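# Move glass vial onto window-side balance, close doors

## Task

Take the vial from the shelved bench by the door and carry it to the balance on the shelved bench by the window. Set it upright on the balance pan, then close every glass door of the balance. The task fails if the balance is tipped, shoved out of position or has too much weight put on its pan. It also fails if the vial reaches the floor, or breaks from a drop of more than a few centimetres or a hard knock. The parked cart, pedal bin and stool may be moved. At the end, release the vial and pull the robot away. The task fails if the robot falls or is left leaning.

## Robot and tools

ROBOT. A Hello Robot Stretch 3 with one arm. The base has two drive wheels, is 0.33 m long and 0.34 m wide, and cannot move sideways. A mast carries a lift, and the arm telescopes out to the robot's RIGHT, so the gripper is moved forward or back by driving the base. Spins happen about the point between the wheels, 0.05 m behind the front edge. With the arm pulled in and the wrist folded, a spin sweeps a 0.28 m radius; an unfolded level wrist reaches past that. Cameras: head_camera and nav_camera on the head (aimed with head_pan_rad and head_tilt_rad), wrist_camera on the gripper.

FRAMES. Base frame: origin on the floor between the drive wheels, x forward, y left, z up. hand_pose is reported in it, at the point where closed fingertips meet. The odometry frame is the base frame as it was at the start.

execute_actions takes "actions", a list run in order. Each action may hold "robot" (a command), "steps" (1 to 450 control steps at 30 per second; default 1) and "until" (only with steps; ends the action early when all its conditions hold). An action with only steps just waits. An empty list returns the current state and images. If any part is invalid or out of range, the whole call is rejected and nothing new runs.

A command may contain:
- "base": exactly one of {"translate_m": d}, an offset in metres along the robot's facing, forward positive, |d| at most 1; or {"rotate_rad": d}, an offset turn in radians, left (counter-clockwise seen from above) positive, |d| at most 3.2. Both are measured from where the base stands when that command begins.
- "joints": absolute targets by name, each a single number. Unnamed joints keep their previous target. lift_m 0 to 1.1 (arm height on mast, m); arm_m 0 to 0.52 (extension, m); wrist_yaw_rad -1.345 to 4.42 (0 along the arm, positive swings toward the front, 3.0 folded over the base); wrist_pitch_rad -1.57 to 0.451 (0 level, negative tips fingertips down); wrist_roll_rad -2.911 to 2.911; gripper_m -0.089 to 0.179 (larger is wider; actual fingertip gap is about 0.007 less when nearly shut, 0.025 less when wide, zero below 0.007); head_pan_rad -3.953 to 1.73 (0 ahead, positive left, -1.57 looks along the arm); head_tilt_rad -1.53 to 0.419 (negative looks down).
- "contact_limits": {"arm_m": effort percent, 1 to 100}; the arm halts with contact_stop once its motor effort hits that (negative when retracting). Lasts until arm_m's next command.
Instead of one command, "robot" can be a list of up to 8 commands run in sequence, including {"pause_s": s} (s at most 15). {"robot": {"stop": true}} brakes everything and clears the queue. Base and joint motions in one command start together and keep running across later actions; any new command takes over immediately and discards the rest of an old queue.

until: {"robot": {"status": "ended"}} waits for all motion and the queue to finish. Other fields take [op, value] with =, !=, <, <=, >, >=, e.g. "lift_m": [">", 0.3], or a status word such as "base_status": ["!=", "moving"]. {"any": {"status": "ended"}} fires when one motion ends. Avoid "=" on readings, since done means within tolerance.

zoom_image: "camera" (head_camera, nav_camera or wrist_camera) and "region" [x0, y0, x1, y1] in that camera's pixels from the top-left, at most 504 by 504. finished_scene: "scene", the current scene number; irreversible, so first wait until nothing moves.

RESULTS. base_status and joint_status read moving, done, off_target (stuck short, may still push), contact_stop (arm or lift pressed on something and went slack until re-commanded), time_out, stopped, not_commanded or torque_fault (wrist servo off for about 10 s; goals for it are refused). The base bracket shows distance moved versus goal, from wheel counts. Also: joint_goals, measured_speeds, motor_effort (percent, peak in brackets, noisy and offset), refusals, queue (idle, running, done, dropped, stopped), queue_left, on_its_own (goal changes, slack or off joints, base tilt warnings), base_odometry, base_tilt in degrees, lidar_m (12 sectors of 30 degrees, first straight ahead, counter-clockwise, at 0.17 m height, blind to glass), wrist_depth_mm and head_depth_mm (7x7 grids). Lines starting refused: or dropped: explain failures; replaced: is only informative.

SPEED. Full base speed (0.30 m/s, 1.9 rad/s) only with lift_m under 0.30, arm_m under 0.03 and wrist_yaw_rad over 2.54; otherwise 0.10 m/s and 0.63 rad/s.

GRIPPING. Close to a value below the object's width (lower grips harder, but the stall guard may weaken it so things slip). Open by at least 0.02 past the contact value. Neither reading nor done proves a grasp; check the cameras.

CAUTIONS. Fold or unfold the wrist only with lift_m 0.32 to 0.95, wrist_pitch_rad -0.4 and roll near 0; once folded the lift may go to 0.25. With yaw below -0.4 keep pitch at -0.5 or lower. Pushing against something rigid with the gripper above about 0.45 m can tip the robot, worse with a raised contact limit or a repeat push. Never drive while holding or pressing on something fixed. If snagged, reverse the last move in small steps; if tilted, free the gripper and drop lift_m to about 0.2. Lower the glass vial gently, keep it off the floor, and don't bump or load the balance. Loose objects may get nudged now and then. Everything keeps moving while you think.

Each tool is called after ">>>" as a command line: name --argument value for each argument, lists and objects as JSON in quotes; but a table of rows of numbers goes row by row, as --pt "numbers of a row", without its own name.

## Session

>>> execute_actions --actions '[]'

Scene clock: 0.00 s.
robot.base_odometry: x=+0.000 y=+0.000 heading=+0.000 (m, m, rad; robot's odometry frame)
robot.turned_by_wheels: +0.000 (rad since the last result)
robot.turned_by_imu: +0.000 (rad since the last result)
robot.base_tilt: forward=-1.8 right=+0.0 (deg)
robot.lidar_m: 1.90 2.31 1.66 1.95 1.04 1.04 1.17 1.66 1.68 1.77 1.67 1.66
robot.head_depth_mm: 1962 2201 2213 2201 2198 2169 1723 / 1977 2410 2398 2400 2352 2314 2096 / 1992 2624 2621 2633 2498 2394 2082 / 1999 2853 2905 2884 2808 2455 2164 / 2020 2904 3020 3080 3095 2945 2070 / 2028 2702 2752 2810 2717 2786 2130 / 2043 2520 2506 2537 2391 2530 2099
robot.base_status: not_commanded
robot.joint_positions: lift_m=+0.315 arm_m=-0.003 wrist_yaw_rad=+2.814 wrist_pitch_rad=-0.523 wrist_roll_rad=-0.009 gripper_m=+0.037 head_pan_rad=+0.003 head_tilt_rad=+0.005
robot.joint_goals: lift_m=+0.315 arm_m=-0.003 wrist_yaw_rad=+2.814 wrist_pitch_rad=-0.523 wrist_roll_rad=-0.009 gripper_m=+0.037 head_pan_rad=+0.003 head_tilt_rad=+0.005
robot.joint_status: lift_m=not_commanded arm_m=not_commanded wrist_yaw_rad=not_commanded wrist_pitch_rad=not_commanded wrist_roll_rad=not_commanded gripper_m=not_commanded head_pan_rad=not_commanded head_tilt_rad=not_commanded
robot.measured_speeds: translate_m=+0.000 rotate_rad=+0.000 lift_m=+0.000 arm_m=+0.000 wrist_yaw_rad=+0.000 wrist_pitch_rad=+0.000 wrist_roll_rad=+0.000 head_pan_rad=+0.000 head_tilt_rad=+0.000
robot: refusals=0 queue=idle queue_left=0
robot.motor_effort: left_wheel=+0 right_wheel=+0 lift_m=+27 arm_m=+0 wrist_yaw_rad=+1 wrist_pitch_rad=+7 wrist_roll_rad=+1 gripper_m=+0 head_pan_rad=+0 head_tilt_rad=+2 (%)
robot.hand_pose: x=+0.0464 y=+0.0566 z=+0.3052 quat_wxyz=(+0.292, +0.700, +0.070, +0.648) (m; robot's base frame)
robot.wrist_depth_mm: - - - - - - - / - - - - - - - / - 873 888 904 936 935 966 / - 693 702 715 718 730 743 / 553 577 593 582 588 598 610 / 476 - - 497 509 508 510 / 438 - - 430 431 439 443
pictures: head_camera (sideways: a quarter turn clockwise sets it upright), nav_camera (sideways: a quarter turn counterclockwise sets it upright), wrist_camera
camera_calibration (this result's frames):
head_camera: T_world_to_cam=[[-0.0100918, -0.0439011, -0.998985, 1.32155], [-0.021692, 0.99881, -0.0436743, 0.06054], [0.999714, 0.0212292, -0.011032, -0.0316084], [0, 0, 0, 1]] pos_world=[0.0462493, -0.00177941, 1.32251]
nav_camera: T_world_to_cam=[[-0.0340763, 0.0272618, 0.999047, -1.26233], [0.0226987, -0.999349, 0.0280442, 0.0206431], [0.999161, 0.0236327, 0.0334353, -0.0927654], [0, 0, 0, 1]] pos_world=[0.0492035, 0.0572353, 1.26365]
wrist_camera: T_world_to_cam=[[0.944306, -0.322826, 0.0637866, -0.0540949], [-0.149992, -0.594793, -0.789761, 0.318156], [0.292896, 0.736209, -0.610089, 0.29215], [0, 0, 0, 1]] pos_world=[0.0132336, -0.0433099, 0.432955]
Images, in order (width x height): head_camera 896x504, nav_camera 672x504, wrist_camera 644x364.

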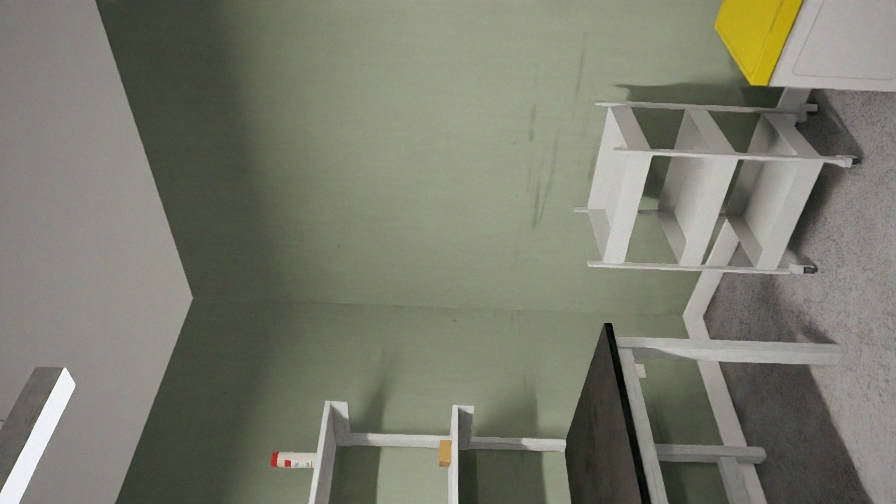

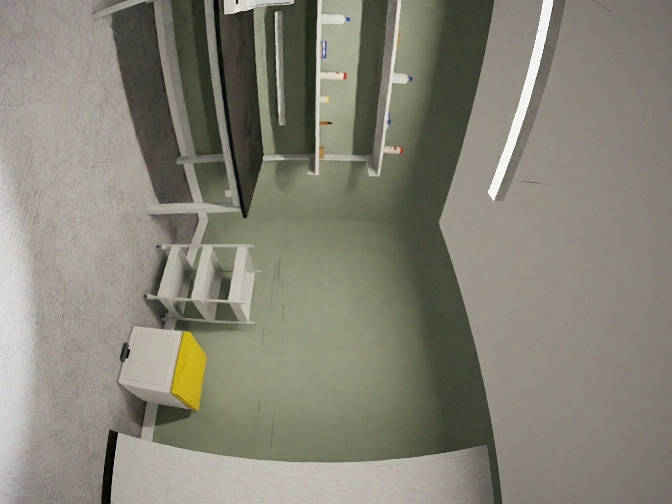

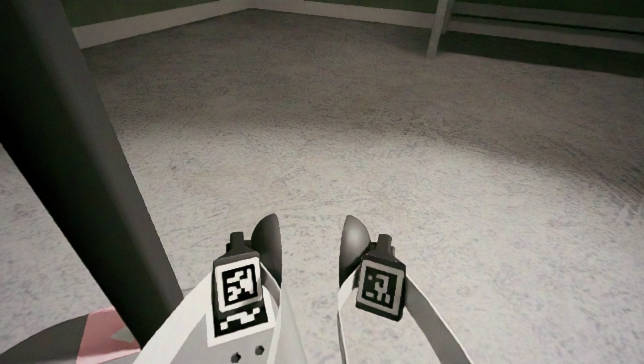

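>>> execute_actions --actions '[{"robot":{"joints":{"head_pan_rad":0.85,"head_tilt_rad":-0.3,"lift_m":0.285}},"steps":100,"until":{"robot":{"status":"ended"}}}]'

Scene clock: 2.20 s.
robot.base_odometry: x=+0.000 y=+0.000 heading=+0.000 (m, m, rad; robot's odometry frame)
robot.turned_by_wheels: +0.000 (rad since the last result)
robot.turned_by_imu: +0.000 (rad since the last result)
robot.base_tilt: forward=-1.9 right=+0.0 (deg)
robot.lidar_m: 1.91 2.31 1.66 1.94 1.04 1.04 1.17 1.67 1.68 1.77 1.68 1.67
robot.head_depth_mm: 2040 2149 2290 1891 2502 1914 1509 / 2038 2157 2302 2052 2480 1903 1505 / 2039 2192 2297 1847 2468 1902 1500 / 2074 2198 2294 1828 2453 1889 1494 / 2096 2211 2366 2516 2551 1880 1490 / 2110 2245 2367 2537 2540 1879 1488 / 2117 2245 2383 2564 2533 1875 1483
robot.base_status: not_commanded
robot.joint_positions: lift_m=+0.285 arm_m=-0.003 wrist_yaw_rad=+2.814 wrist_pitch_rad=-0.524 wrist_roll_rad=-0.009 gripper_m=+0.037 head_pan_rad=+0.843 head_tilt_rad=-0.296
robot.joint_goals: lift_m=+0.285 arm_m=-0.003 wrist_yaw_rad=+2.814 wrist_pitch_rad=-0.524 wrist_roll_rad=-0.009 gripper_m=+0.037 head_pan_rad=+0.850 head_tilt_rad=-0.300
robot.joint_status: lift_m=done arm_m=not_commanded wrist_yaw_rad=not_commanded wrist_pitch_rad=not_commanded wrist_roll_rad=not_commanded gripper_m=not_commanded head_pan_rad=done head_tilt_rad=done
robot.measured_speeds: translate_m=+0.000 rotate_rad=+0.000 lift_m=+0.000 arm_m=+0.000 wrist_yaw_rad=+0.000 wrist_pitch_rad=+0.000 wrist_roll_rad=+0.000 head_pan_rad=+0.000 head_tilt_rad=+0.000
robot: refusals=0 queue=done queue_left=0
robot.motor_effort: left_wheel=+0(0) right_wheel=+0(0) lift_m=+24(26) arm_m=+0(0) wrist_yaw_rad=+0(0) wrist_pitch_rad=+8(8) wrist_roll_rad=+1(1) gripper_m=+0(1) head_pan_rad=+2(31) head_tilt_rad=-3(24) (%)
robot.hand_pose: x=+0.0463 y=+0.0564 z=+0.2748 quat_wxyz=(+0.292, +0.700, +0.071, +0.647) (m; robot's base frame)
robot.wrist_depth_mm: - - - - - - - / - - - - - - - / - 801 814 824 865 877 896 / - 636 663 668 666 675 691 / 517 541 557 541 551 556 570 / 450 - - 457 473 475 483 / - - - 404 399 408 414
pictures: head_camera (sideways: a quarter turn clockwise sets it upright), nav_camera (sideways: a quarter turn counterclockwise sets it upright), wrist_camera
camera_calibration (this result's frames):
head_camera: T_world_to_cam=[[-0.170666, -0.257399, -0.951115, 1.25983], [-0.766345, 0.641415, -0.0360736, 0.0551716], [0.619345, 0.722726, -0.306724, 0.355607], [0, 0, 0, 1]] pos_world=[0.0370466, 0.031883, 1.3093]
nav_camera: T_world_to_cam=[[0.154913, 0.214897, 0.964272, -1.21782], [0.764307, -0.644515, 0.0208474, 0.0254983], [0.625968, 0.733771, -0.264091, 0.296812], [0, 0, 0, 1]] pos_world=[-0.0166264, 0.0603479, 1.25217]
wrist_camera: T_world_to_cam=[[0.944325, -0.322771, 0.0637881, -0.0521622], [-0.15023, -0.595491, -0.789191, 0.293975], [0.292713, 0.73567, -0.610827, 0.27397], [0, 0, 0, 1]] pos_world=[0.0132274, -0.0433286, 0.402678]
Images, in order (width x height): head_camera 896x504, nav_camera 672x504, wrist_camera 644x364.

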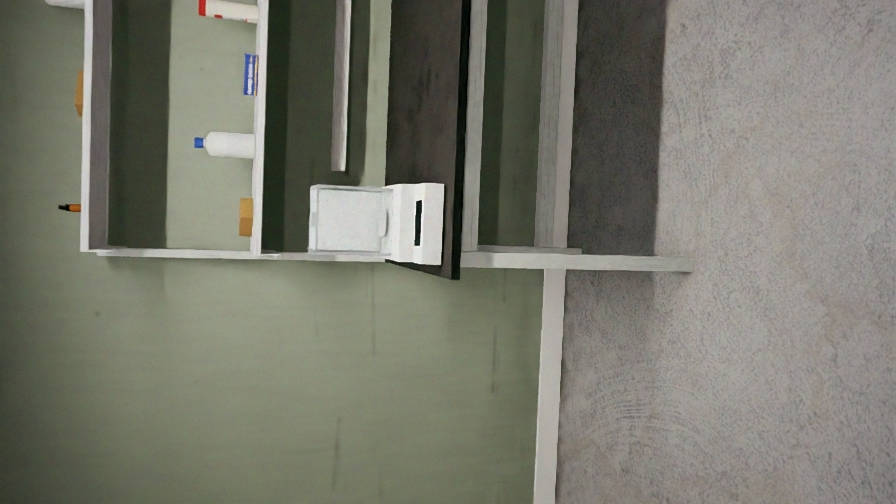

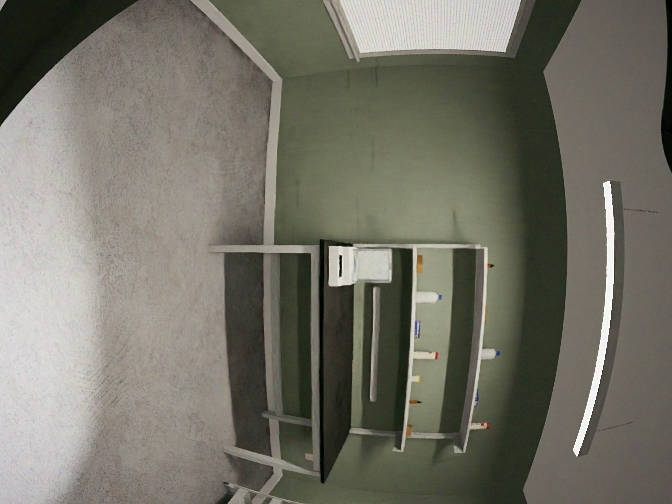

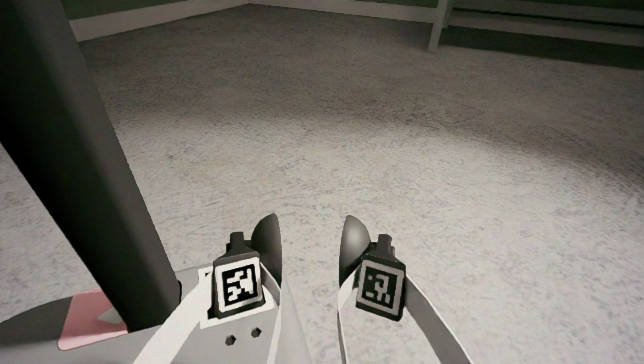

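>>> zoom_image --camera "head_camera" --region '[295, 165, 455, 285]'

>>> execute_actions --actions '[{"robot":{"joints":{"head_pan_rad":-2.2,"head_tilt_rad":-0.3}},"steps":100,"until":{"robot":{"status":"ended"}}}]'

Region (295, 165, 455, 285) of head_camera's 896x504 image, scaled by 3.150, with more detail than that image has; it fills the top 378 rows of this view, and the rest is white.

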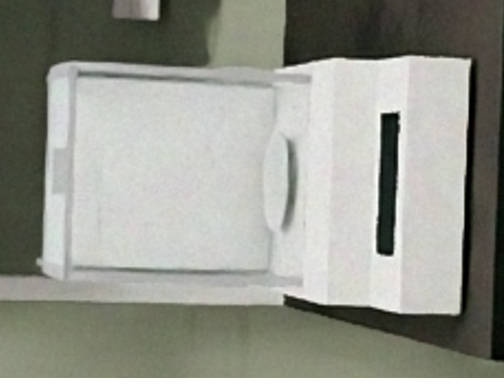

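Scene clock: 5.77 s.
robot.base_odometry: x=+0.000 y=+0.000 heading=+0.000 (m, m, rad; robot's odometry frame)
robot.turned_by_wheels: +0.000 (rad since the last result)
robot.turned_by_imu: +0.001 (rad since the last result)
robot.base_tilt: forward=-1.9 right=+0.0 (deg)
robot.lidar_m: 1.89 2.32 1.65 1.95 1.04 1.04 1.17 1.67 1.68 1.77 1.67 1.67
robot.head_depth_mm: 1922 2033 2181 1729 2367 1903 1501 / 1948 2079 2208 1866 2442 1894 1500 / 1981 2122 2218 1845 2459 1895 1508 / 2005 2131 2255 1833 2443 1890 1492 / 2029 2182 2320 1893 2420 1880 1495 / 2049 2162 2338 1863 2469 1871 1483 / 2114 2251 2404 1782 2299 1870 1479
robot.base_status: not_commanded
robot.joint_positions: lift_m=+0.285 arm_m=-0.003 wrist_yaw_rad=+2.814 wrist_pitch_rad=-0.524 wrist_roll_rad=-0.009 gripper_m=+0.037 head_pan_rad=-2.193 head_tilt_rad=-0.296
robot.joint_goals: lift_m=+0.285 arm_m=-0.003 wrist_yaw_rad=+2.814 wrist_pitch_rad=-0.524 wrist_roll_rad=-0.009 gripper_m=+0.037 head_pan_rad=-2.200 head_tilt_rad=-0.300
robot.joint_status: lift_m=done arm_m=not_commanded wrist_yaw_rad=not_commanded wrist_pitch_rad=not_commanded wrist_roll_rad=not_commanded gripper_m=not_commanded head_pan_rad=done head_tilt_rad=done
robot.measured_speeds: translate_m=+0.000 rotate_rad=+0.000 lift_m=+0.000 arm_m=+0.000 wrist_yaw_rad=+0.000 wrist_pitch_rad=+0.000 wrist_roll_rad=+0.000 head_pan_rad=+0.000 head_tilt_rad=+0.000
robot: refusals=0 queue=done queue_left=0
robot.motor_effort: left_wheel=+0(0) right_wheel=+0(0) lift_m=+24(23) arm_m=+0(0) wrist_yaw_rad=+1(0) wrist_pitch_rad=+8(8) wrist_roll_rad=+1(1) gripper_m=+0(1) head_pan_rad=-3(31) head_tilt_rad=-3(3) (%)
robot.hand_pose: x=+0.0463 y=+0.0564 z=+0.2748 quat_wxyz=(+0.292, +0.700, +0.071, +0.647) (m; robot's base frame)
robot.wrist_depth_mm: - - - - - - - / - - - - - - - / - 801 835 859 871 881 892 / - 646 651 650 670 682 695 / 523 543 554 544 550 565 575 / 447 - - 457 475 469 480 / - - - 402 410 410 411
pictures: head_camera (sideways: a quarter turn clockwise sets it upright), nav_camera (sideways: a quarter turn counterclockwise sets it upright), wrist_camera
camera_calibration (this result's frames):
head_camera: T_world_to_cam=[[0.142587, 0.274201, -0.951043, 1.25782], [0.829948, -0.556673, -0.0360663, 0.0454246], [-0.53931, -0.784174, -0.306947, 0.362966], [0, 0, 0, 1]] pos_world=[-0.0212983, -0.0349814, 1.30929]
nav_camera: T_world_to_cam=[[-0.131424, -0.230273, 0.964211, -1.216], [-0.828248, 0.559974, 0.020841, 0.0352213], [-0.544732, -0.795866, -0.264317, 0.304248], [0, 0, 0, 1]] pos_world=[0.0350943, -0.0575933, 1.25216]
wrist_camera: T_world_to_cam=[[0.944325, -0.322771, 0.0637881, -0.0521622], [-0.15023, -0.595491, -0.789191, 0.293975], [0.292713, 0.73567, -0.610827, 0.27397], [0, 0, 0, 1]] pos_world=[0.0132274, -0.0433286, 0.402678]
Images, in order (width x height): head_camera 896x504, nav_camera 672x504, wrist_camera 644x364.

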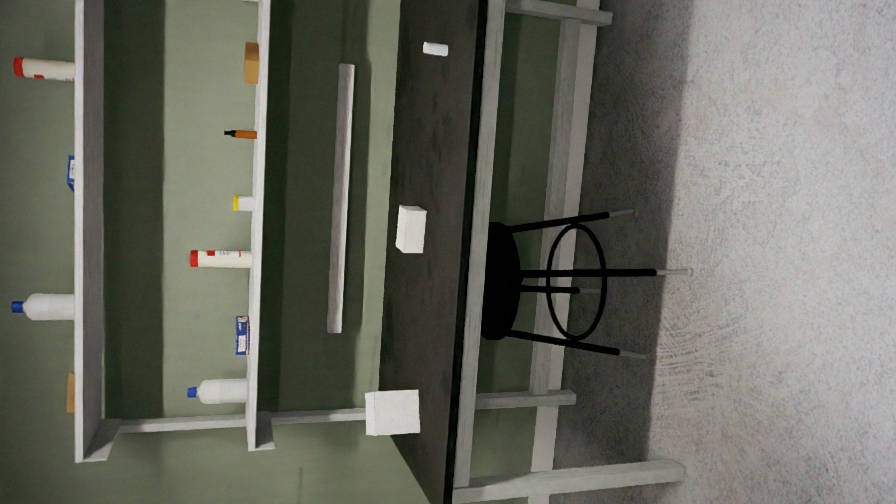

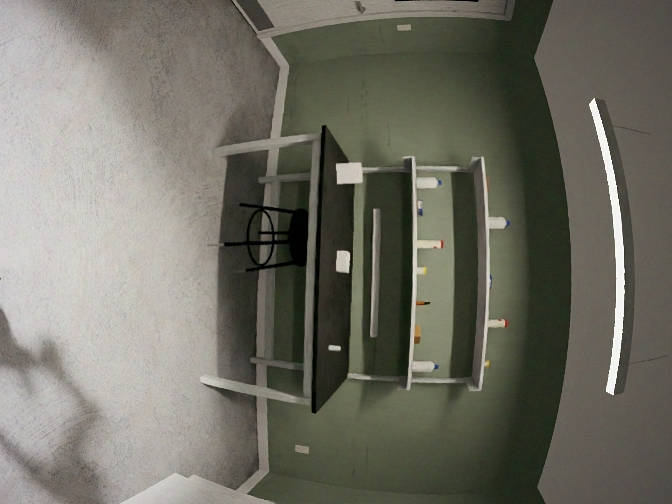

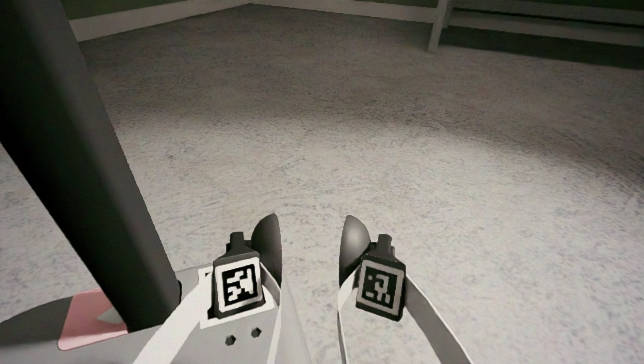

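>>> execute_actions --actions '[{"robot":{"base":{"rotate_rad":0.611},"joints":{"head_pan_rad":-1.6,"head_tilt_rad":-0.75,"wrist_pitch_rad":-0.4,"wrist_roll_rad":0,"wrist_yaw_rad":2.62}},"steps":100,"until":{"robot":{"base_status":["!=","moving"]}}},{"robot":{"base":{"translate_m":-1.0}},"steps":300,"until":{"robot":{"translate_m":["<",-0.31]}}},{"robot":{"base":{"translate_m":-1.0}},"steps":300,"until":{"robot":{"translate_m":["<",-0.85]}}},{"robot":{"joints":{"lift_m":0.78}},"steps":300,"until":{"robot":{"base_status":["!=","moving"]}}},{"robot":{"base":{"rotate_rad":-1.352},"joints":{"wrist_yaw_rad":1.5,"wrist_pitch_rad":-0.2,"gripper_m":0.11}},"steps":300,"until":{"robot":{"lift_m":[">",0.74]}}},{"robot":{"joints":{"wrist_yaw_rad":-0.03}},"steps":300,"until":{"robot":{"status":"ended"}}}]'

Scene clock: 27.50 s.
robot.base_odometry: x=-1.078 y=-0.755 heading=-0.741 (m, m, rad; robot's odometry frame)
robot.turned_by_wheels: -0.741 (rad since the last result)
robot.turned_by_imu: -0.744 (rad since the last result)
robot.base_tilt: forward=-1.8 right=+0.0 (deg)
robot.lidar_m: 1.18 2.05 2.80 2.94 1.06 0.77 0.75 1.38 0.38 0.94 0.78 0.69
robot.head_depth_mm: 875 995 1106 750 627 555 - / 895 1019 935 751 619 549 - / 896 1018 935 750 641 - - / 900 1020 932 749 641 549 1154 / 898 1024 935 750 626 549 1150 / 900 1024 933 749 626 548 1150 / 901 1024 933 748 626 547 1151
robot.base_status: done (rotate_rad -1.3519 of -1.3520)
robot.joint_positions: lift_m=+0.780 arm_m=-0.003 wrist_yaw_rad=-0.027 wrist_pitch_rad=-0.223 wrist_roll_rad=-0.005 gripper_m=+0.110 head_pan_rad=-1.607 head_tilt_rad=-0.741
robot.joint_goals: lift_m=+0.780 arm_m=-0.003 wrist_yaw_rad=-0.030 wrist_pitch_rad=-0.200 wrist_roll_rad=+0.000 gripper_m=+0.110 head_pan_rad=-1.600 head_tilt_rad=-0.750
robot.joint_status: lift_m=done arm_m=not_commanded wrist_yaw_rad=done wrist_pitch_rad=done wrist_roll_rad=done gripper_m=done head_pan_rad=done head_tilt_rad=done
robot.measured_speeds: translate_m=+0.000 rotate_rad=+0.000 lift_m=+0.000 arm_m=+0.000 wrist_yaw_rad=+0.000 wrist_pitch_rad=+0.000 wrist_roll_rad=+0.000 head_pan_rad=+0.000 head_tilt_rad=+0.000
robot: refusals=0 queue=done queue_left=0
robot.motor_effort: left_wheel=+1(7) right_wheel=-1(7) lift_m=+29(30) arm_m=+0(0) wrist_yaw_rad=-2(2) wrist_pitch_rad=+14(18) wrist_roll_rad=+3(4) gripper_m=+1(82) head_pan_rad=+4(28) head_tilt_rad=-5(30) (%)
robot.hand_pose: x=-0.0280 y=-0.3867 z=+0.8384 quat_wxyz=(+0.704, +0.070, -0.701, -0.088) (m; robot's base frame)
robot.wrist_depth_mm: 680 696 694 719 716 732 734 / 725 726 753 754 771 767 795 / 746 757 769 786 797 824 837 / 458 471 481 491 503 867 887 / 325 327 312 334 365 347 948 / 249 264 254 257 258 263 265 / 209 196 206 208 211 211 214
pictures: head_camera (sideways: a quarter turn clockwise sets it upright), nav_camera (sideways: a quarter turn counterclockwise sets it upright), wrist_camera
camera_calibration (this result's frames):
head_camera: T_world_to_cam=[[-0.0191288, 0.686467, -0.726909, 0.966518], [0.999788, 0.00756579, -0.0191649, 0.0223685], [-0.00765642, -0.727121, -0.686466, 0.853523], [0, 0, 0, 1]] pos_world=[0.00265951, -0.0430378, 1.28891]
nav_camera: T_world_to_cam=[[0.00378751, -0.653458, 0.756954, -0.946488], [-0.999973, 0.00231413, 0.00700122, 0.0542949], [-0.00632669, -0.75696, -0.653431, 0.807277], [0, 0, 0, 1]] pos_world=[0.0629857, -0.00753986, 1.24357]
wrist_camera: T_world_to_cam=[[-0.99726, 0.0476538, 0.0565762, -0.0660424], [-0.0362233, 0.352253, -0.935204, 0.955764], [-0.0644951, -0.934691, -0.349562, 0.0910176], [0, 0, 0, 1]] pos_world=[-0.0253703, -0.24845, 0.929387]
Images, in order (width x height): head_camera 896x504, nav_camera 672x504, wrist_camera 644x364.

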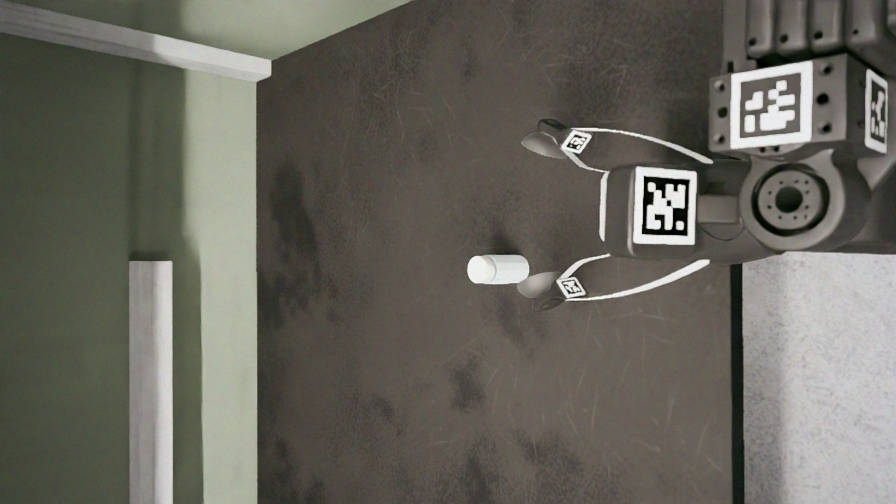

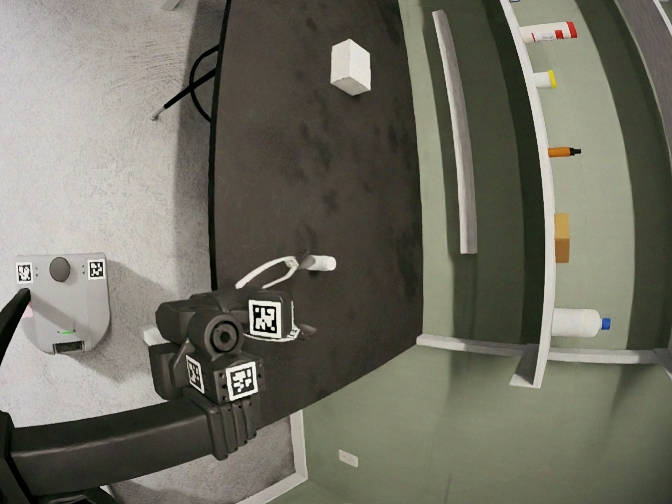

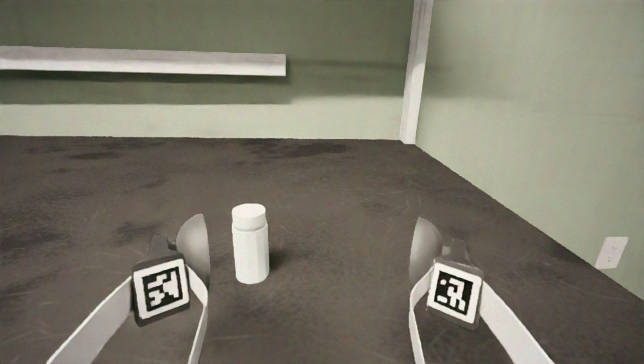

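>>> execute_actions --actions '[{"robot":[{"base":{"translate_m":0.05},"joints":{"lift_m":0.734}},{"joints":{"arm_m":0.086},"contact_limits":{"arm_m":10}}],"steps":450,"until":{"robot":{"status":"ended"}}}]'

Scene clock: 33.13 s.
robot.base_odometry: x=-1.041 y=-0.789 heading=-0.741 (m, m, rad; robot's odometry frame)
robot.turned_by_wheels: +0.000 (rad since the last result)
robot.turned_by_imu: +0.001 (rad since the last result)
robot.base_tilt: forward=-1.9 right=+0.0 (deg)
robot.lidar_m: 1.13 2.01 2.73 2.94 1.13 0.82 0.80 0.43 0.41 0.94 0.76 0.64
robot.head_depth_mm: 880 993 935 749 635 - - / 898 1020 933 750 641 - 1121 / 898 1018 936 750 640 - 1134 / 897 1022 934 749 635 548 1150 / 902 1021 933 749 626 548 1149 / 899 1025 933 749 626 548 1157 / 900 1024 931 749 626 547 1150
robot.base_status: done (translate_m +0.0500 of +0.0500)
robot.joint_positions: lift_m=+0.734 arm_m=+0.086 wrist_yaw_rad=-0.028 wrist_pitch_rad=-0.223 wrist_roll_rad=-0.005 gripper_m=+0.110 head_pan_rad=-1.607 head_tilt_rad=-0.741
robot.joint_goals: lift_m=+0.734 arm_m=+0.086 wrist_yaw_rad=-0.030 wrist_pitch_rad=-0.200 wrist_roll_rad=+0.000 gripper_m=+0.110 head_pan_rad=-1.600 head_tilt_rad=-0.750
robot.joint_status: lift_m=done arm_m=done wrist_yaw_rad=done wrist_pitch_rad=done wrist_roll_rad=done gripper_m=done head_pan_rad=done head_tilt_rad=done
robot.measured_speeds: translate_m=+0.000 rotate_rad=+0.000 lift_m=+0.000 arm_m=+0.000 wrist_yaw_rad=+0.000 wrist_pitch_rad=+0.000 wrist_roll_rad=+0.000 head_pan_rad=+0.000 head_tilt_rad=+0.000
robot: refusals=0 queue=done queue_left=0
robot.motor_effort: left_wheel=+1(6) right_wheel=-1(2) lift_m=+24(30) arm_m=+2(1) wrist_yaw_rad=-1(2) wrist_pitch_rad=+14(14) wrist_roll_rad=+3(3) gripper_m=+0(2) head_pan_rad=+2(3) head_tilt_rad=-5(5) (%)
robot.contact_limits: arm_m 10 (drawing in: default 17, maximum 28; extending or still: default 24, maximum 39)
robot.hand_pose: x=-0.0282 y=-0.4752 z=+0.7926 quat_wxyz=(+0.704, +0.070, -0.702, -0.089) (m; robot's base frame)
robot.wrist_depth_mm: 599 573 576 631 630 652 659 / 648 651 667 671 689 682 713 / 584 604 628 641 664 724 751 / 333 344 350 358 365 374 793 / 237 240 245 152 266 254 258 / 182 192 186 163 190 194 194 / 153 145 151 153 153 155 157
pictures: head_camera (sideways: a quarter turn clockwise sets it upright), nav_camera (sideways: a quarter turn counterclockwise sets it upright), wrist_camera
camera_calibration (this result's frames):
head_camera: T_world_to_cam=[[-0.0191288, 0.686467, -0.726909, 0.966518], [0.999788, 0.00756567, -0.0191649, 0.0223685], [-0.0076565, -0.727121, -0.686466, 0.853523], [0, 0, 0, 1]] pos_world=[0.00265951, -0.0430378, 1.28891]
nav_camera: T_world_to_cam=[[0.00378744, -0.653458, 0.756954, -0.946489], [-0.999973, 0.00231425, 0.00700122, 0.0542949], [-0.00632678, -0.75696, -0.653431, 0.807277], [0, 0, 0, 1]] pos_world=[0.0629857, -0.00753987, 1.24357]
wrist_camera: T_world_to_cam=[[-0.997223, 0.0486135, 0.056418, -0.0588773], [-0.035747, 0.352129, -0.935268, 0.944182], [-0.0653331, -0.934688, -0.349414, -0.00788082], [0, 0, 0, 1]] pos_world=[-0.025477, -0.336978, 0.883632]
Images, in order (width x height): head_camera 896x504, nav_camera 672x504, wrist_camera 644x364.

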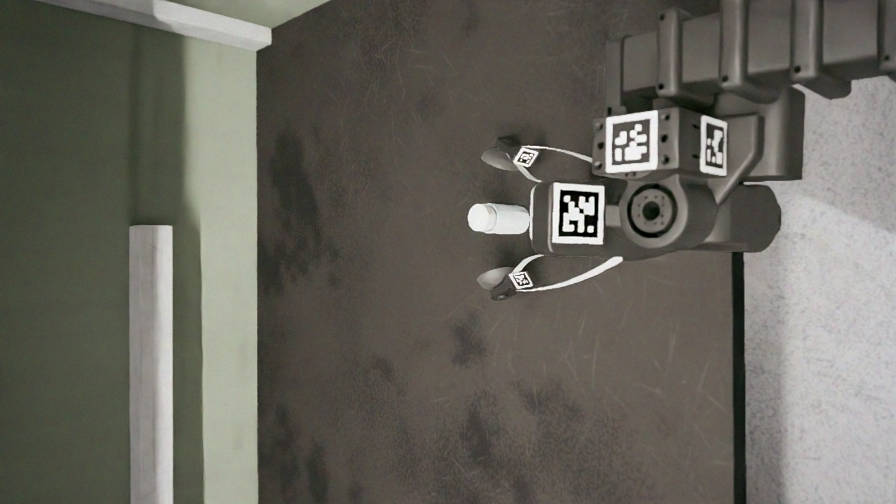

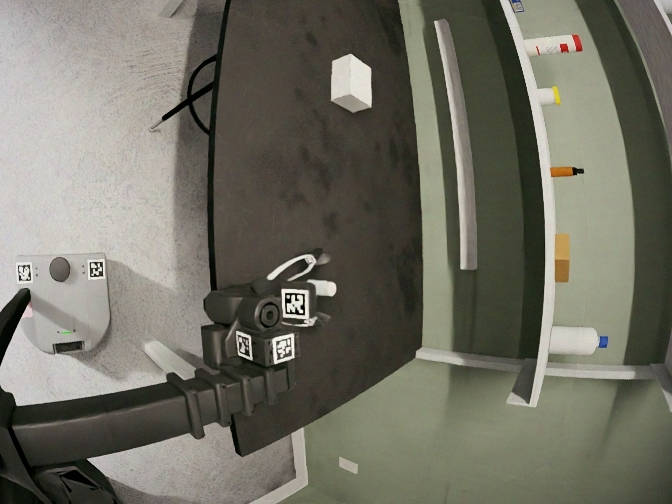

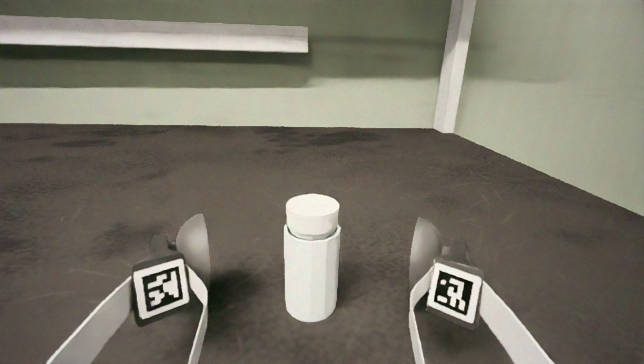

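>>> execute_actions --actions '[{"robot":[{"joints":{"gripper_m":0.04}},{"joints":{"gripper_m":-0.02}},{"pause_s":0.2},{"joints":{"lift_m":0.765}}],"steps":450,"until":{"robot":{"status":"ended"}}}]'

Scene clock: 40.10 s.
robot.base_odometry: x=-1.041 y=-0.789 heading=-0.741 (m, m, rad; robot's odometry frame)
robot.turned_by_wheels: +0.000 (rad since the last result)
robot.turned_by_imu: +0.001 (rad since the last result)
robot.base_tilt: forward=-1.8 right=-0.1 (deg)
robot.lidar_m: 1.13 2.01 2.73 2.94 1.14 0.82 0.79 0.43 0.41 0.94 0.75 0.65
robot.head_depth_mm: 881 989 936 750 658 - - / 896 1017 937 749 657 - 1131 / 897 1019 933 770 - - 1150 / 898 1024 932 771 626 548 1155 / 900 1020 931 750 626 548 1155 / 902 1023 933 749 626 548 1154 / 901 1025 931 748 625 548 1147
robot.base_status: done (translate_m +0.0500 of +0.0500)
robot.joint_positions: lift_m=+0.765 arm_m=+0.086 wrist_yaw_rad=-0.028 wrist_pitch_rad=-0.223 wrist_roll_rad=-0.005 gripper_m=-0.019 head_pan_rad=-1.607 head_tilt_rad=-0.741
robot.joint_goals: lift_m=+0.765 arm_m=+0.086 wrist_yaw_rad=-0.030 wrist_pitch_rad=-0.200 wrist_roll_rad=+0.000 gripper_m=-0.020 head_pan_rad=-1.600 head_tilt_rad=-0.750
robot.joint_status: lift_m=done arm_m=done wrist_yaw_rad=done wrist_pitch_rad=done wrist_roll_rad=done gripper_m=done head_pan_rad=done head_tilt_rad=done
robot.measured_speeds: translate_m=+0.000 rotate_rad=+0.000 lift_m=+0.000 arm_m=+0.000 wrist_yaw_rad=+0.000 wrist_pitch_rad=+0.000 wrist_roll_rad=+0.000 head_pan_rad=+0.000 head_tilt_rad=+0.000
robot: refusals=0 queue=done queue_left=0
robot.motor_effort: left_wheel=+1(1) right_wheel=-1(1) lift_m=+29(30) arm_m=+1(2) wrist_yaw_rad=-1(2) wrist_pitch_rad=+14(14) wrist_roll_rad=+3(3) gripper_m=-18(90) head_pan_rad=+3(3) head_tilt_rad=-6(5) (%)
robot.contact_limits: arm_m 10 (drawing in: default 17, maximum 28; extending or still: default 24, maximum 39)
robot.hand_pose: x=-0.0282 y=-0.4752 z=+0.8234 quat_wxyz=(+0.704, +0.070, -0.702, -0.089) (m; robot's base frame)
robot.wrist_depth_mm: 605 616 627 632 634 654 659 / 645 651 655 667 671 689 693 / 662 675 687 700 699 733 758 / 419 428 432 445 453 507 799 / 293 299 313 147 314 314 323 / 227 230 242 155 243 240 243 / 185 186 188 190 190 194 195
pictures: head_camera (sideways: a quarter turn clockwise sets it upright), nav_camera (sideways: a quarter turn counterclockwise sets it upright), wrist_camera
camera_calibration (this result's frames):
head_camera: T_world_to_cam=[[-0.0191288, 0.686467, -0.726909, 0.966518], [0.999788, 0.00756567, -0.0191649, 0.0223685], [-0.0076565, -0.727121, -0.686466, 0.853523], [0, 0, 0, 1]] pos_world=[0.00265951, -0.0430378, 1.28891]
nav_camera: T_world_to_cam=[[0.00378744, -0.653458, 0.756954, -0.946489], [-0.999973, 0.00231425, 0.00700122, 0.0542949], [-0.00632678, -0.75696, -0.653431, 0.807277], [0, 0, 0, 1]] pos_world=[0.0629857, -0.00753987, 1.24357]
wrist_camera: T_world_to_cam=[[-0.997223, 0.0486124, 0.0564179, -0.0606134], [-0.0357473, 0.352129, -0.935269, 0.97296], [-0.0653321, -0.934688, -0.349414, 0.00286942], [0, 0, 0, 1]] pos_world=[-0.0254769, -0.336979, 0.914401]
Images, in order (width x height): head_camera 896x504, nav_camera 672x504, wrist_camera 644x364.

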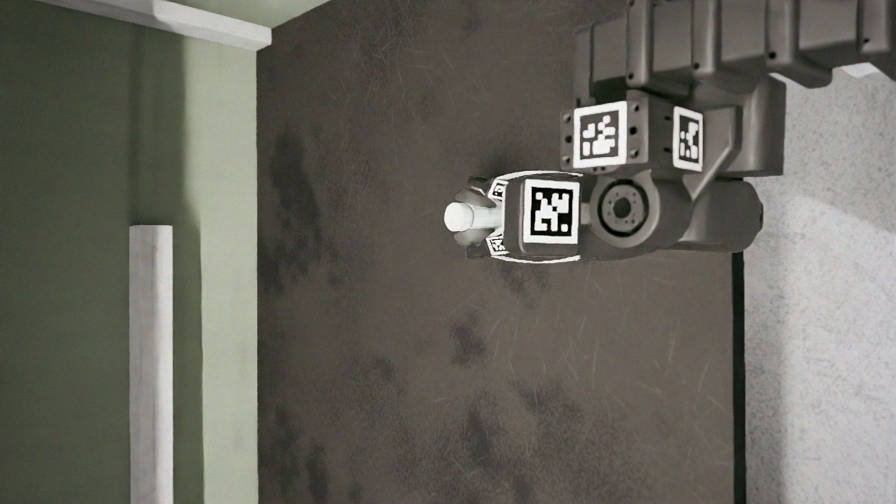

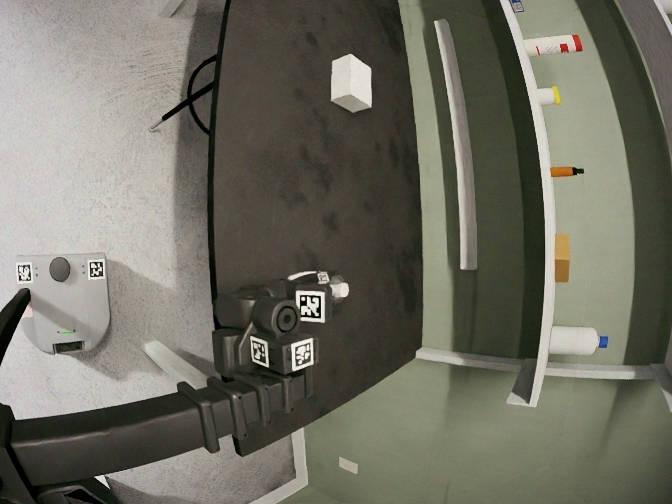

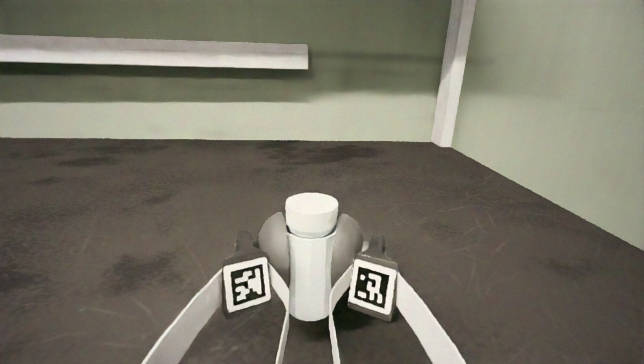

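>>> execute_actions --actions '[{"robot":{"joints":{"arm_m":0.0,"lift_m":0.78,"wrist_yaw_rad":2.65},"base":{"rotate_rad":1.67}},"steps":150,"until":{"robot":{"wrist_yaw_rad":[">",1.8]}}},{"robot":{"joints":{"lift_m":0.29,"head_pan_rad":-0.6,"head_tilt_rad":-0.6}},"steps":300,"until":{"robot":{"base_status":["!=","moving"]}}},{"robot":{"base":{"translate_m":1.0}},"steps":300,"until":{"robot":{"lift_m":["<",0.297]}}},{"robot":{"base":{"translate_m":1.0}},"steps":300,"until":{"robot":{"translate_m":[">",0.6]}}},{"robot":{"base":{"translate_m":1.0}},"steps":300,"until":{"robot":{"x":[">",-0.1]}}},{"robot":{"base":{"translate_m":1.0}},"steps":300,"until":{"robot":{"status":"ended"}}}]'

Scene clock: 59.37 s.
robot.base_odometry: x=+0.502 y=+1.276 heading=+0.929 (m, m, rad; robot's odometry frame)
robot.turned_by_wheels: +1.670 (rad since the last result)
robot.turned_by_imu: +1.683 (rad since the last result)
robot.base_tilt: forward=-1.9 right=+0.0 (deg)
robot.lidar_m: 1.14 1.22 1.17 1.15 0.96 0.93 3.24 2.81 2.19 1.85 0.53 1.08
robot.head_depth_mm: 1246 1346 1161 766 711 1429 1218 / 1178 1267 901 745 692 836 1197 / 1122 1187 849 788 1575 1427 1167 / 871 1178 1147 925 1627 1421 1217 / 871 1122 1202 1366 1576 1423 1210 / 950 1064 1197 1346 1542 1421 1209 / 939 1029 1140 1274 1446 1416 1212
robot.base_status: done (translate_m +1.0000 of +1.0000)
robot.joint_positions: lift_m=+0.290 arm_m=+0.000 wrist_yaw_rad=+2.650 wrist_pitch_rad=-0.222 wrist_roll_rad=-0.004 gripper_m=-0.019 head_pan_rad=-0.606 head_tilt_rad=-0.604
robot.joint_goals: lift_m=+0.290 arm_m=+0.000 wrist_yaw_rad=+2.650 wrist_pitch_rad=-0.200 wrist_roll_rad=+0.000 gripper_m=-0.020 head_pan_rad=-0.600 head_tilt_rad=-0.600
robot.joint_status: lift_m=done arm_m=done wrist_yaw_rad=done wrist_pitch_rad=done wrist_roll_rad=done gripper_m=done head_pan_rad=done head_tilt_rad=done
robot.measured_speeds: translate_m=+0.000 rotate_rad=+0.000 lift_m=+0.000 arm_m=+0.000 wrist_yaw_rad=+0.000 wrist_pitch_rad=+0.000 wrist_roll_rad=+0.000 head_pan_rad=+0.000 head_tilt_rad=+0.000
robot: refusals=0 queue=done queue_left=0
robot.motor_effort: left_wheel=+0(8) right_wheel=+1(8) lift_m=+24(30) arm_m=-1(3) wrist_yaw_rad=+0(2) wrist_pitch_rad=+13(14) wrist_roll_rad=+3(3) gripper_m=-19(18) head_pan_rad=+2(32) head_tilt_rad=+2(15) (%)
robot.hand_pose: x=+0.0942 y=+0.0705 z=+0.3488 quat_wxyz=(+0.248, +0.699, -0.094, +0.664) (m; robot's base frame)
robot.wrist_depth_mm: 875 944 - - - - 865 / 902 - - - - - 870 / 944 - - - - - 875 / 980 - - - - - 900 / 849 858 869 148 874 896 843 / 635 638 681 156 692 675 686 / 517 522 528 539 539 549 547
pictures: head_camera (sideways: a quarter turn clockwise sets it upright), nav_camera (sideways: a quarter turn counterclockwise sets it upright), wrist_camera
camera_calibration (this result's frames):
head_camera: T_world_to_cam=[[-0.501396, 0.293802, -0.813807, 1.08273], [0.535246, 0.844328, -0.0249502, 0.0327381], [0.67979, -0.448097, -0.580599, 0.711615], [0, 0, 0, 1]] pos_world=[0.0416048, -0.0268776, 1.29511]
nav_camera: T_world_to_cam=[[0.462196, -0.286756, 0.839134, -1.05642], [-0.542222, -0.840156, 0.0115515, 0.0455771], [0.701691, -0.460336, -0.543802, 0.66034], [0, 0, 0, 1]] pos_world=[0.0496301, 0.0393362, 1.24504]
wrist_camera: T_world_to_cam=[[0.869814, -0.490259, 0.0554009, -0.0758602], [-0.126332, -0.329857, -0.93554, 0.397971], [0.476931, 0.806747, -0.34885, 0.181084], [0, 0, 0, 1]] pos_world=[0.0298961, -0.0520068, 0.439692]
Images, in order (width x height): head_camera 896x504, nav_camera 672x504, wrist_camera 644x364.

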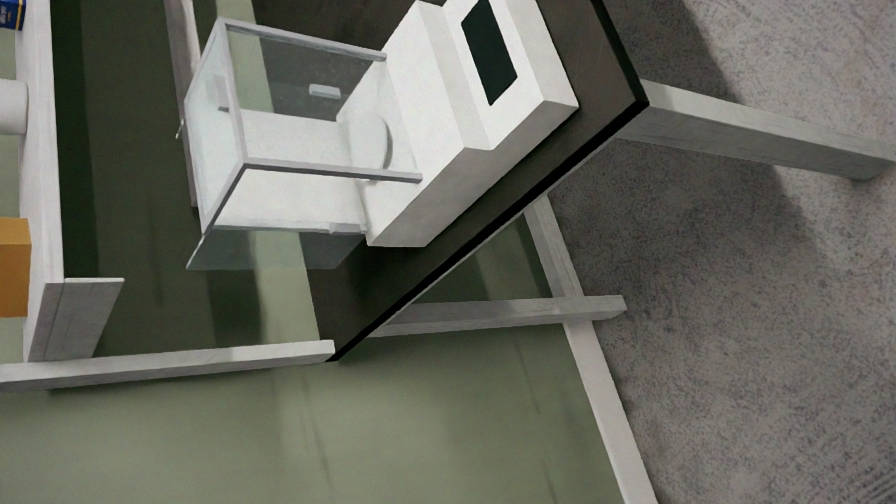

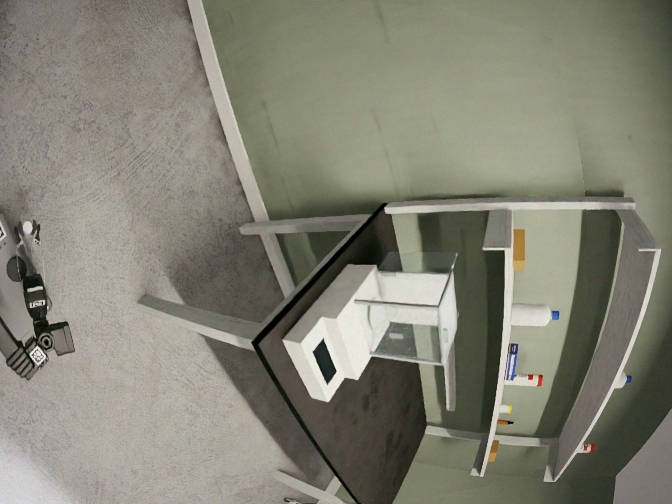

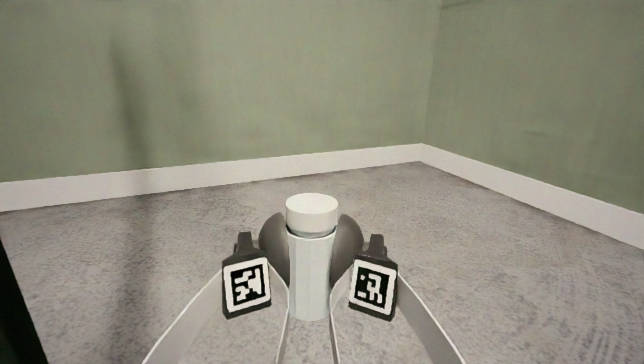

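>>> execute_actions --actions '[{"robot":{"base":{"rotate_rad":0.1},"joints":{"head_pan_rad":-1.45,"head_tilt_rad":-0.65}},"steps":100,"until":{"robot":{"base_status":["!=","moving"]}}},{"robot":{"base":{"translate_m":0.67}},"steps":300,"until":{"robot":{"translate_m":[">",0.3]}}},{"robot":{"joints":{"lift_m":0.88,"wrist_yaw_rad":1.8}},"steps":300,"until":{"robot":{"base_status":["!=","moving"]}}},{"robot":{"base":{"rotate_rad":-0.205}},"steps":300,"until":{"robot":{"status":"ended"}}}]'

Scene clock: 74.30 s.
robot.base_odometry: x=+0.848 y=+1.850 heading=+0.824 (m, m, rad; robot's odometry frame)
robot.turned_by_wheels: -0.105 (rad since the last result)
robot.turned_by_imu: -0.108 (rad since the last result)
robot.base_tilt: forward=-1.9 right=+0.0 (deg)
robot.lidar_m: 0.49 0.50 0.67 1.03 1.06 1.43 1.59 3.29 0.55 1.57 0.61 0.51
robot.head_depth_mm: 2256 1653 1025 670 645 1467 - / 2295 1636 1066 692 654 - - / 2340 1641 1068 670 663 1457 - / 2339 1634 1067 816 701 1390 1244 / 670 1533 1113 844 720 1390 1238 / 429 460 1110 844 740 1327 - / 436 891 1014 841 741 975 1144
robot.base_status: done (rotate_rad -0.2049 of -0.2050)
robot.joint_positions: lift_m=+0.880 arm_m=+0.000 wrist_yaw_rad=+1.803 wrist_pitch_rad=-0.222 wrist_roll_rad=-0.004 gripper_m=-0.019 head_pan_rad=-1.443 head_tilt_rad=-0.642
robot.joint_goals: lift_m=+0.880 arm_m=+0.000 wrist_yaw_rad=+1.800 wrist_pitch_rad=-0.200 wrist_roll_rad=+0.000 gripper_m=-0.020 head_pan_rad=-1.450 head_tilt_rad=-0.650
robot.joint_status: lift_m=done arm_m=done wrist_yaw_rad=done wrist_pitch_rad=done wrist_roll_rad=done gripper_m=done head_pan_rad=done head_tilt_rad=done
robot.measured_speeds: translate_m=+0.000 rotate_rad=+0.000 lift_m=+0.000 arm_m=+0.000 wrist_yaw_rad=+0.000 wrist_pitch_rad=+0.000 wrist_roll_rad=+0.000 head_pan_rad=+0.000 head_tilt_rad=+0.000
robot: refusals=0 queue=done queue_left=0
robot.motor_effort: left_wheel=+1(6) right_wheel=-1(5) lift_m=+29(31) arm_m=-1(1) wrist_yaw_rad=-2(2) wrist_pitch_rad=+13(13) wrist_roll_rad=+3(3) gripper_m=-19(17) head_pan_rad=-3(31) head_tilt_rad=-3(13) (%)
robot.hand_pose: x=+0.2167 y=-0.0890 z=+0.9386 quat_wxyz=(+0.499, +0.599, -0.373, +0.504) (m; robot's base frame)
robot.wrist_depth_mm: 443 417 396 373 355 340 325 / 471 441 418 393 370 353 338 / 502 475 442 416 394 374 359 / 542 501 466 441 418 395 371 / 579 547 505 148 441 414 392 / 631 588 548 155 472 440 416 / 690 633 583 539 513 464 441
pictures: head_camera (sideways: a quarter turn clockwise sets it upright), nav_camera (sideways: a quarter turn counterclockwise sets it upright), wrist_camera
camera_calibration (this result's frames):
head_camera: T_world_to_cam=[[-0.121239, 0.599636, -0.791036, 1.05072], [0.985441, 0.168403, -0.0233788, 0.0279448], [0.119194, -0.782354, -0.611323, 0.755004], [0, 0, 0, 1]] pos_world=[0.00985893, -0.0440783, 1.29337]
nav_camera: T_world_to_cam=[[0.100363, -0.566784, 0.817731, -1.0263], [-0.987075, -0.159925, 0.0103002, 0.0499202], [0.124938, -0.808196, -0.575509, 0.705109], [0, 0, 0, 1]] pos_world=[0.0641832, -0.00384287, 1.24452]
wrist_camera: T_world_to_cam=[[0.20876, -0.976397, 0.0554002, -0.193227], [-0.330812, -0.123811, -0.93554, 0.975259], [0.920317, 0.176976, -0.34885, 0.304907], [0, 0, 0, 1]] pos_world=[0.0823542, -0.121879, 1.02946]
Images, in order (width x height): head_camera 896x504, nav_camera 672x504, wrist_camera 644x364.

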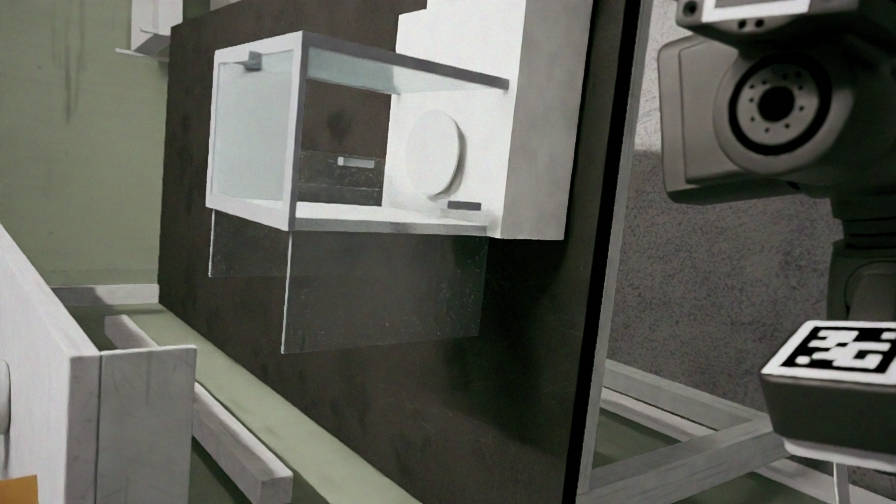

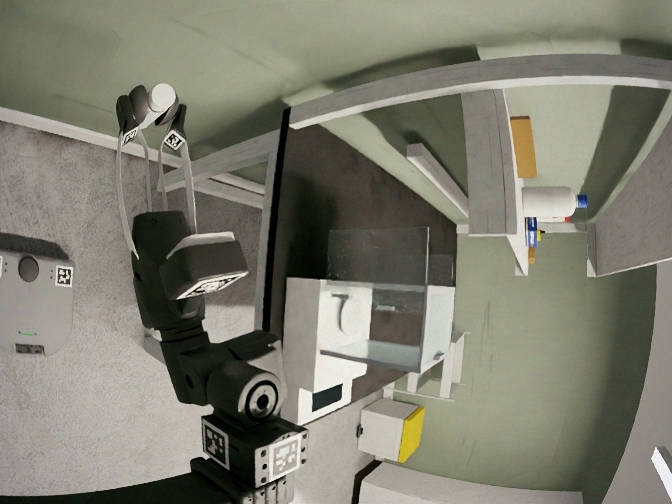

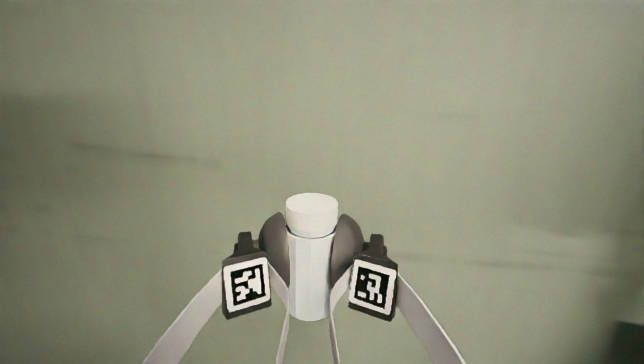

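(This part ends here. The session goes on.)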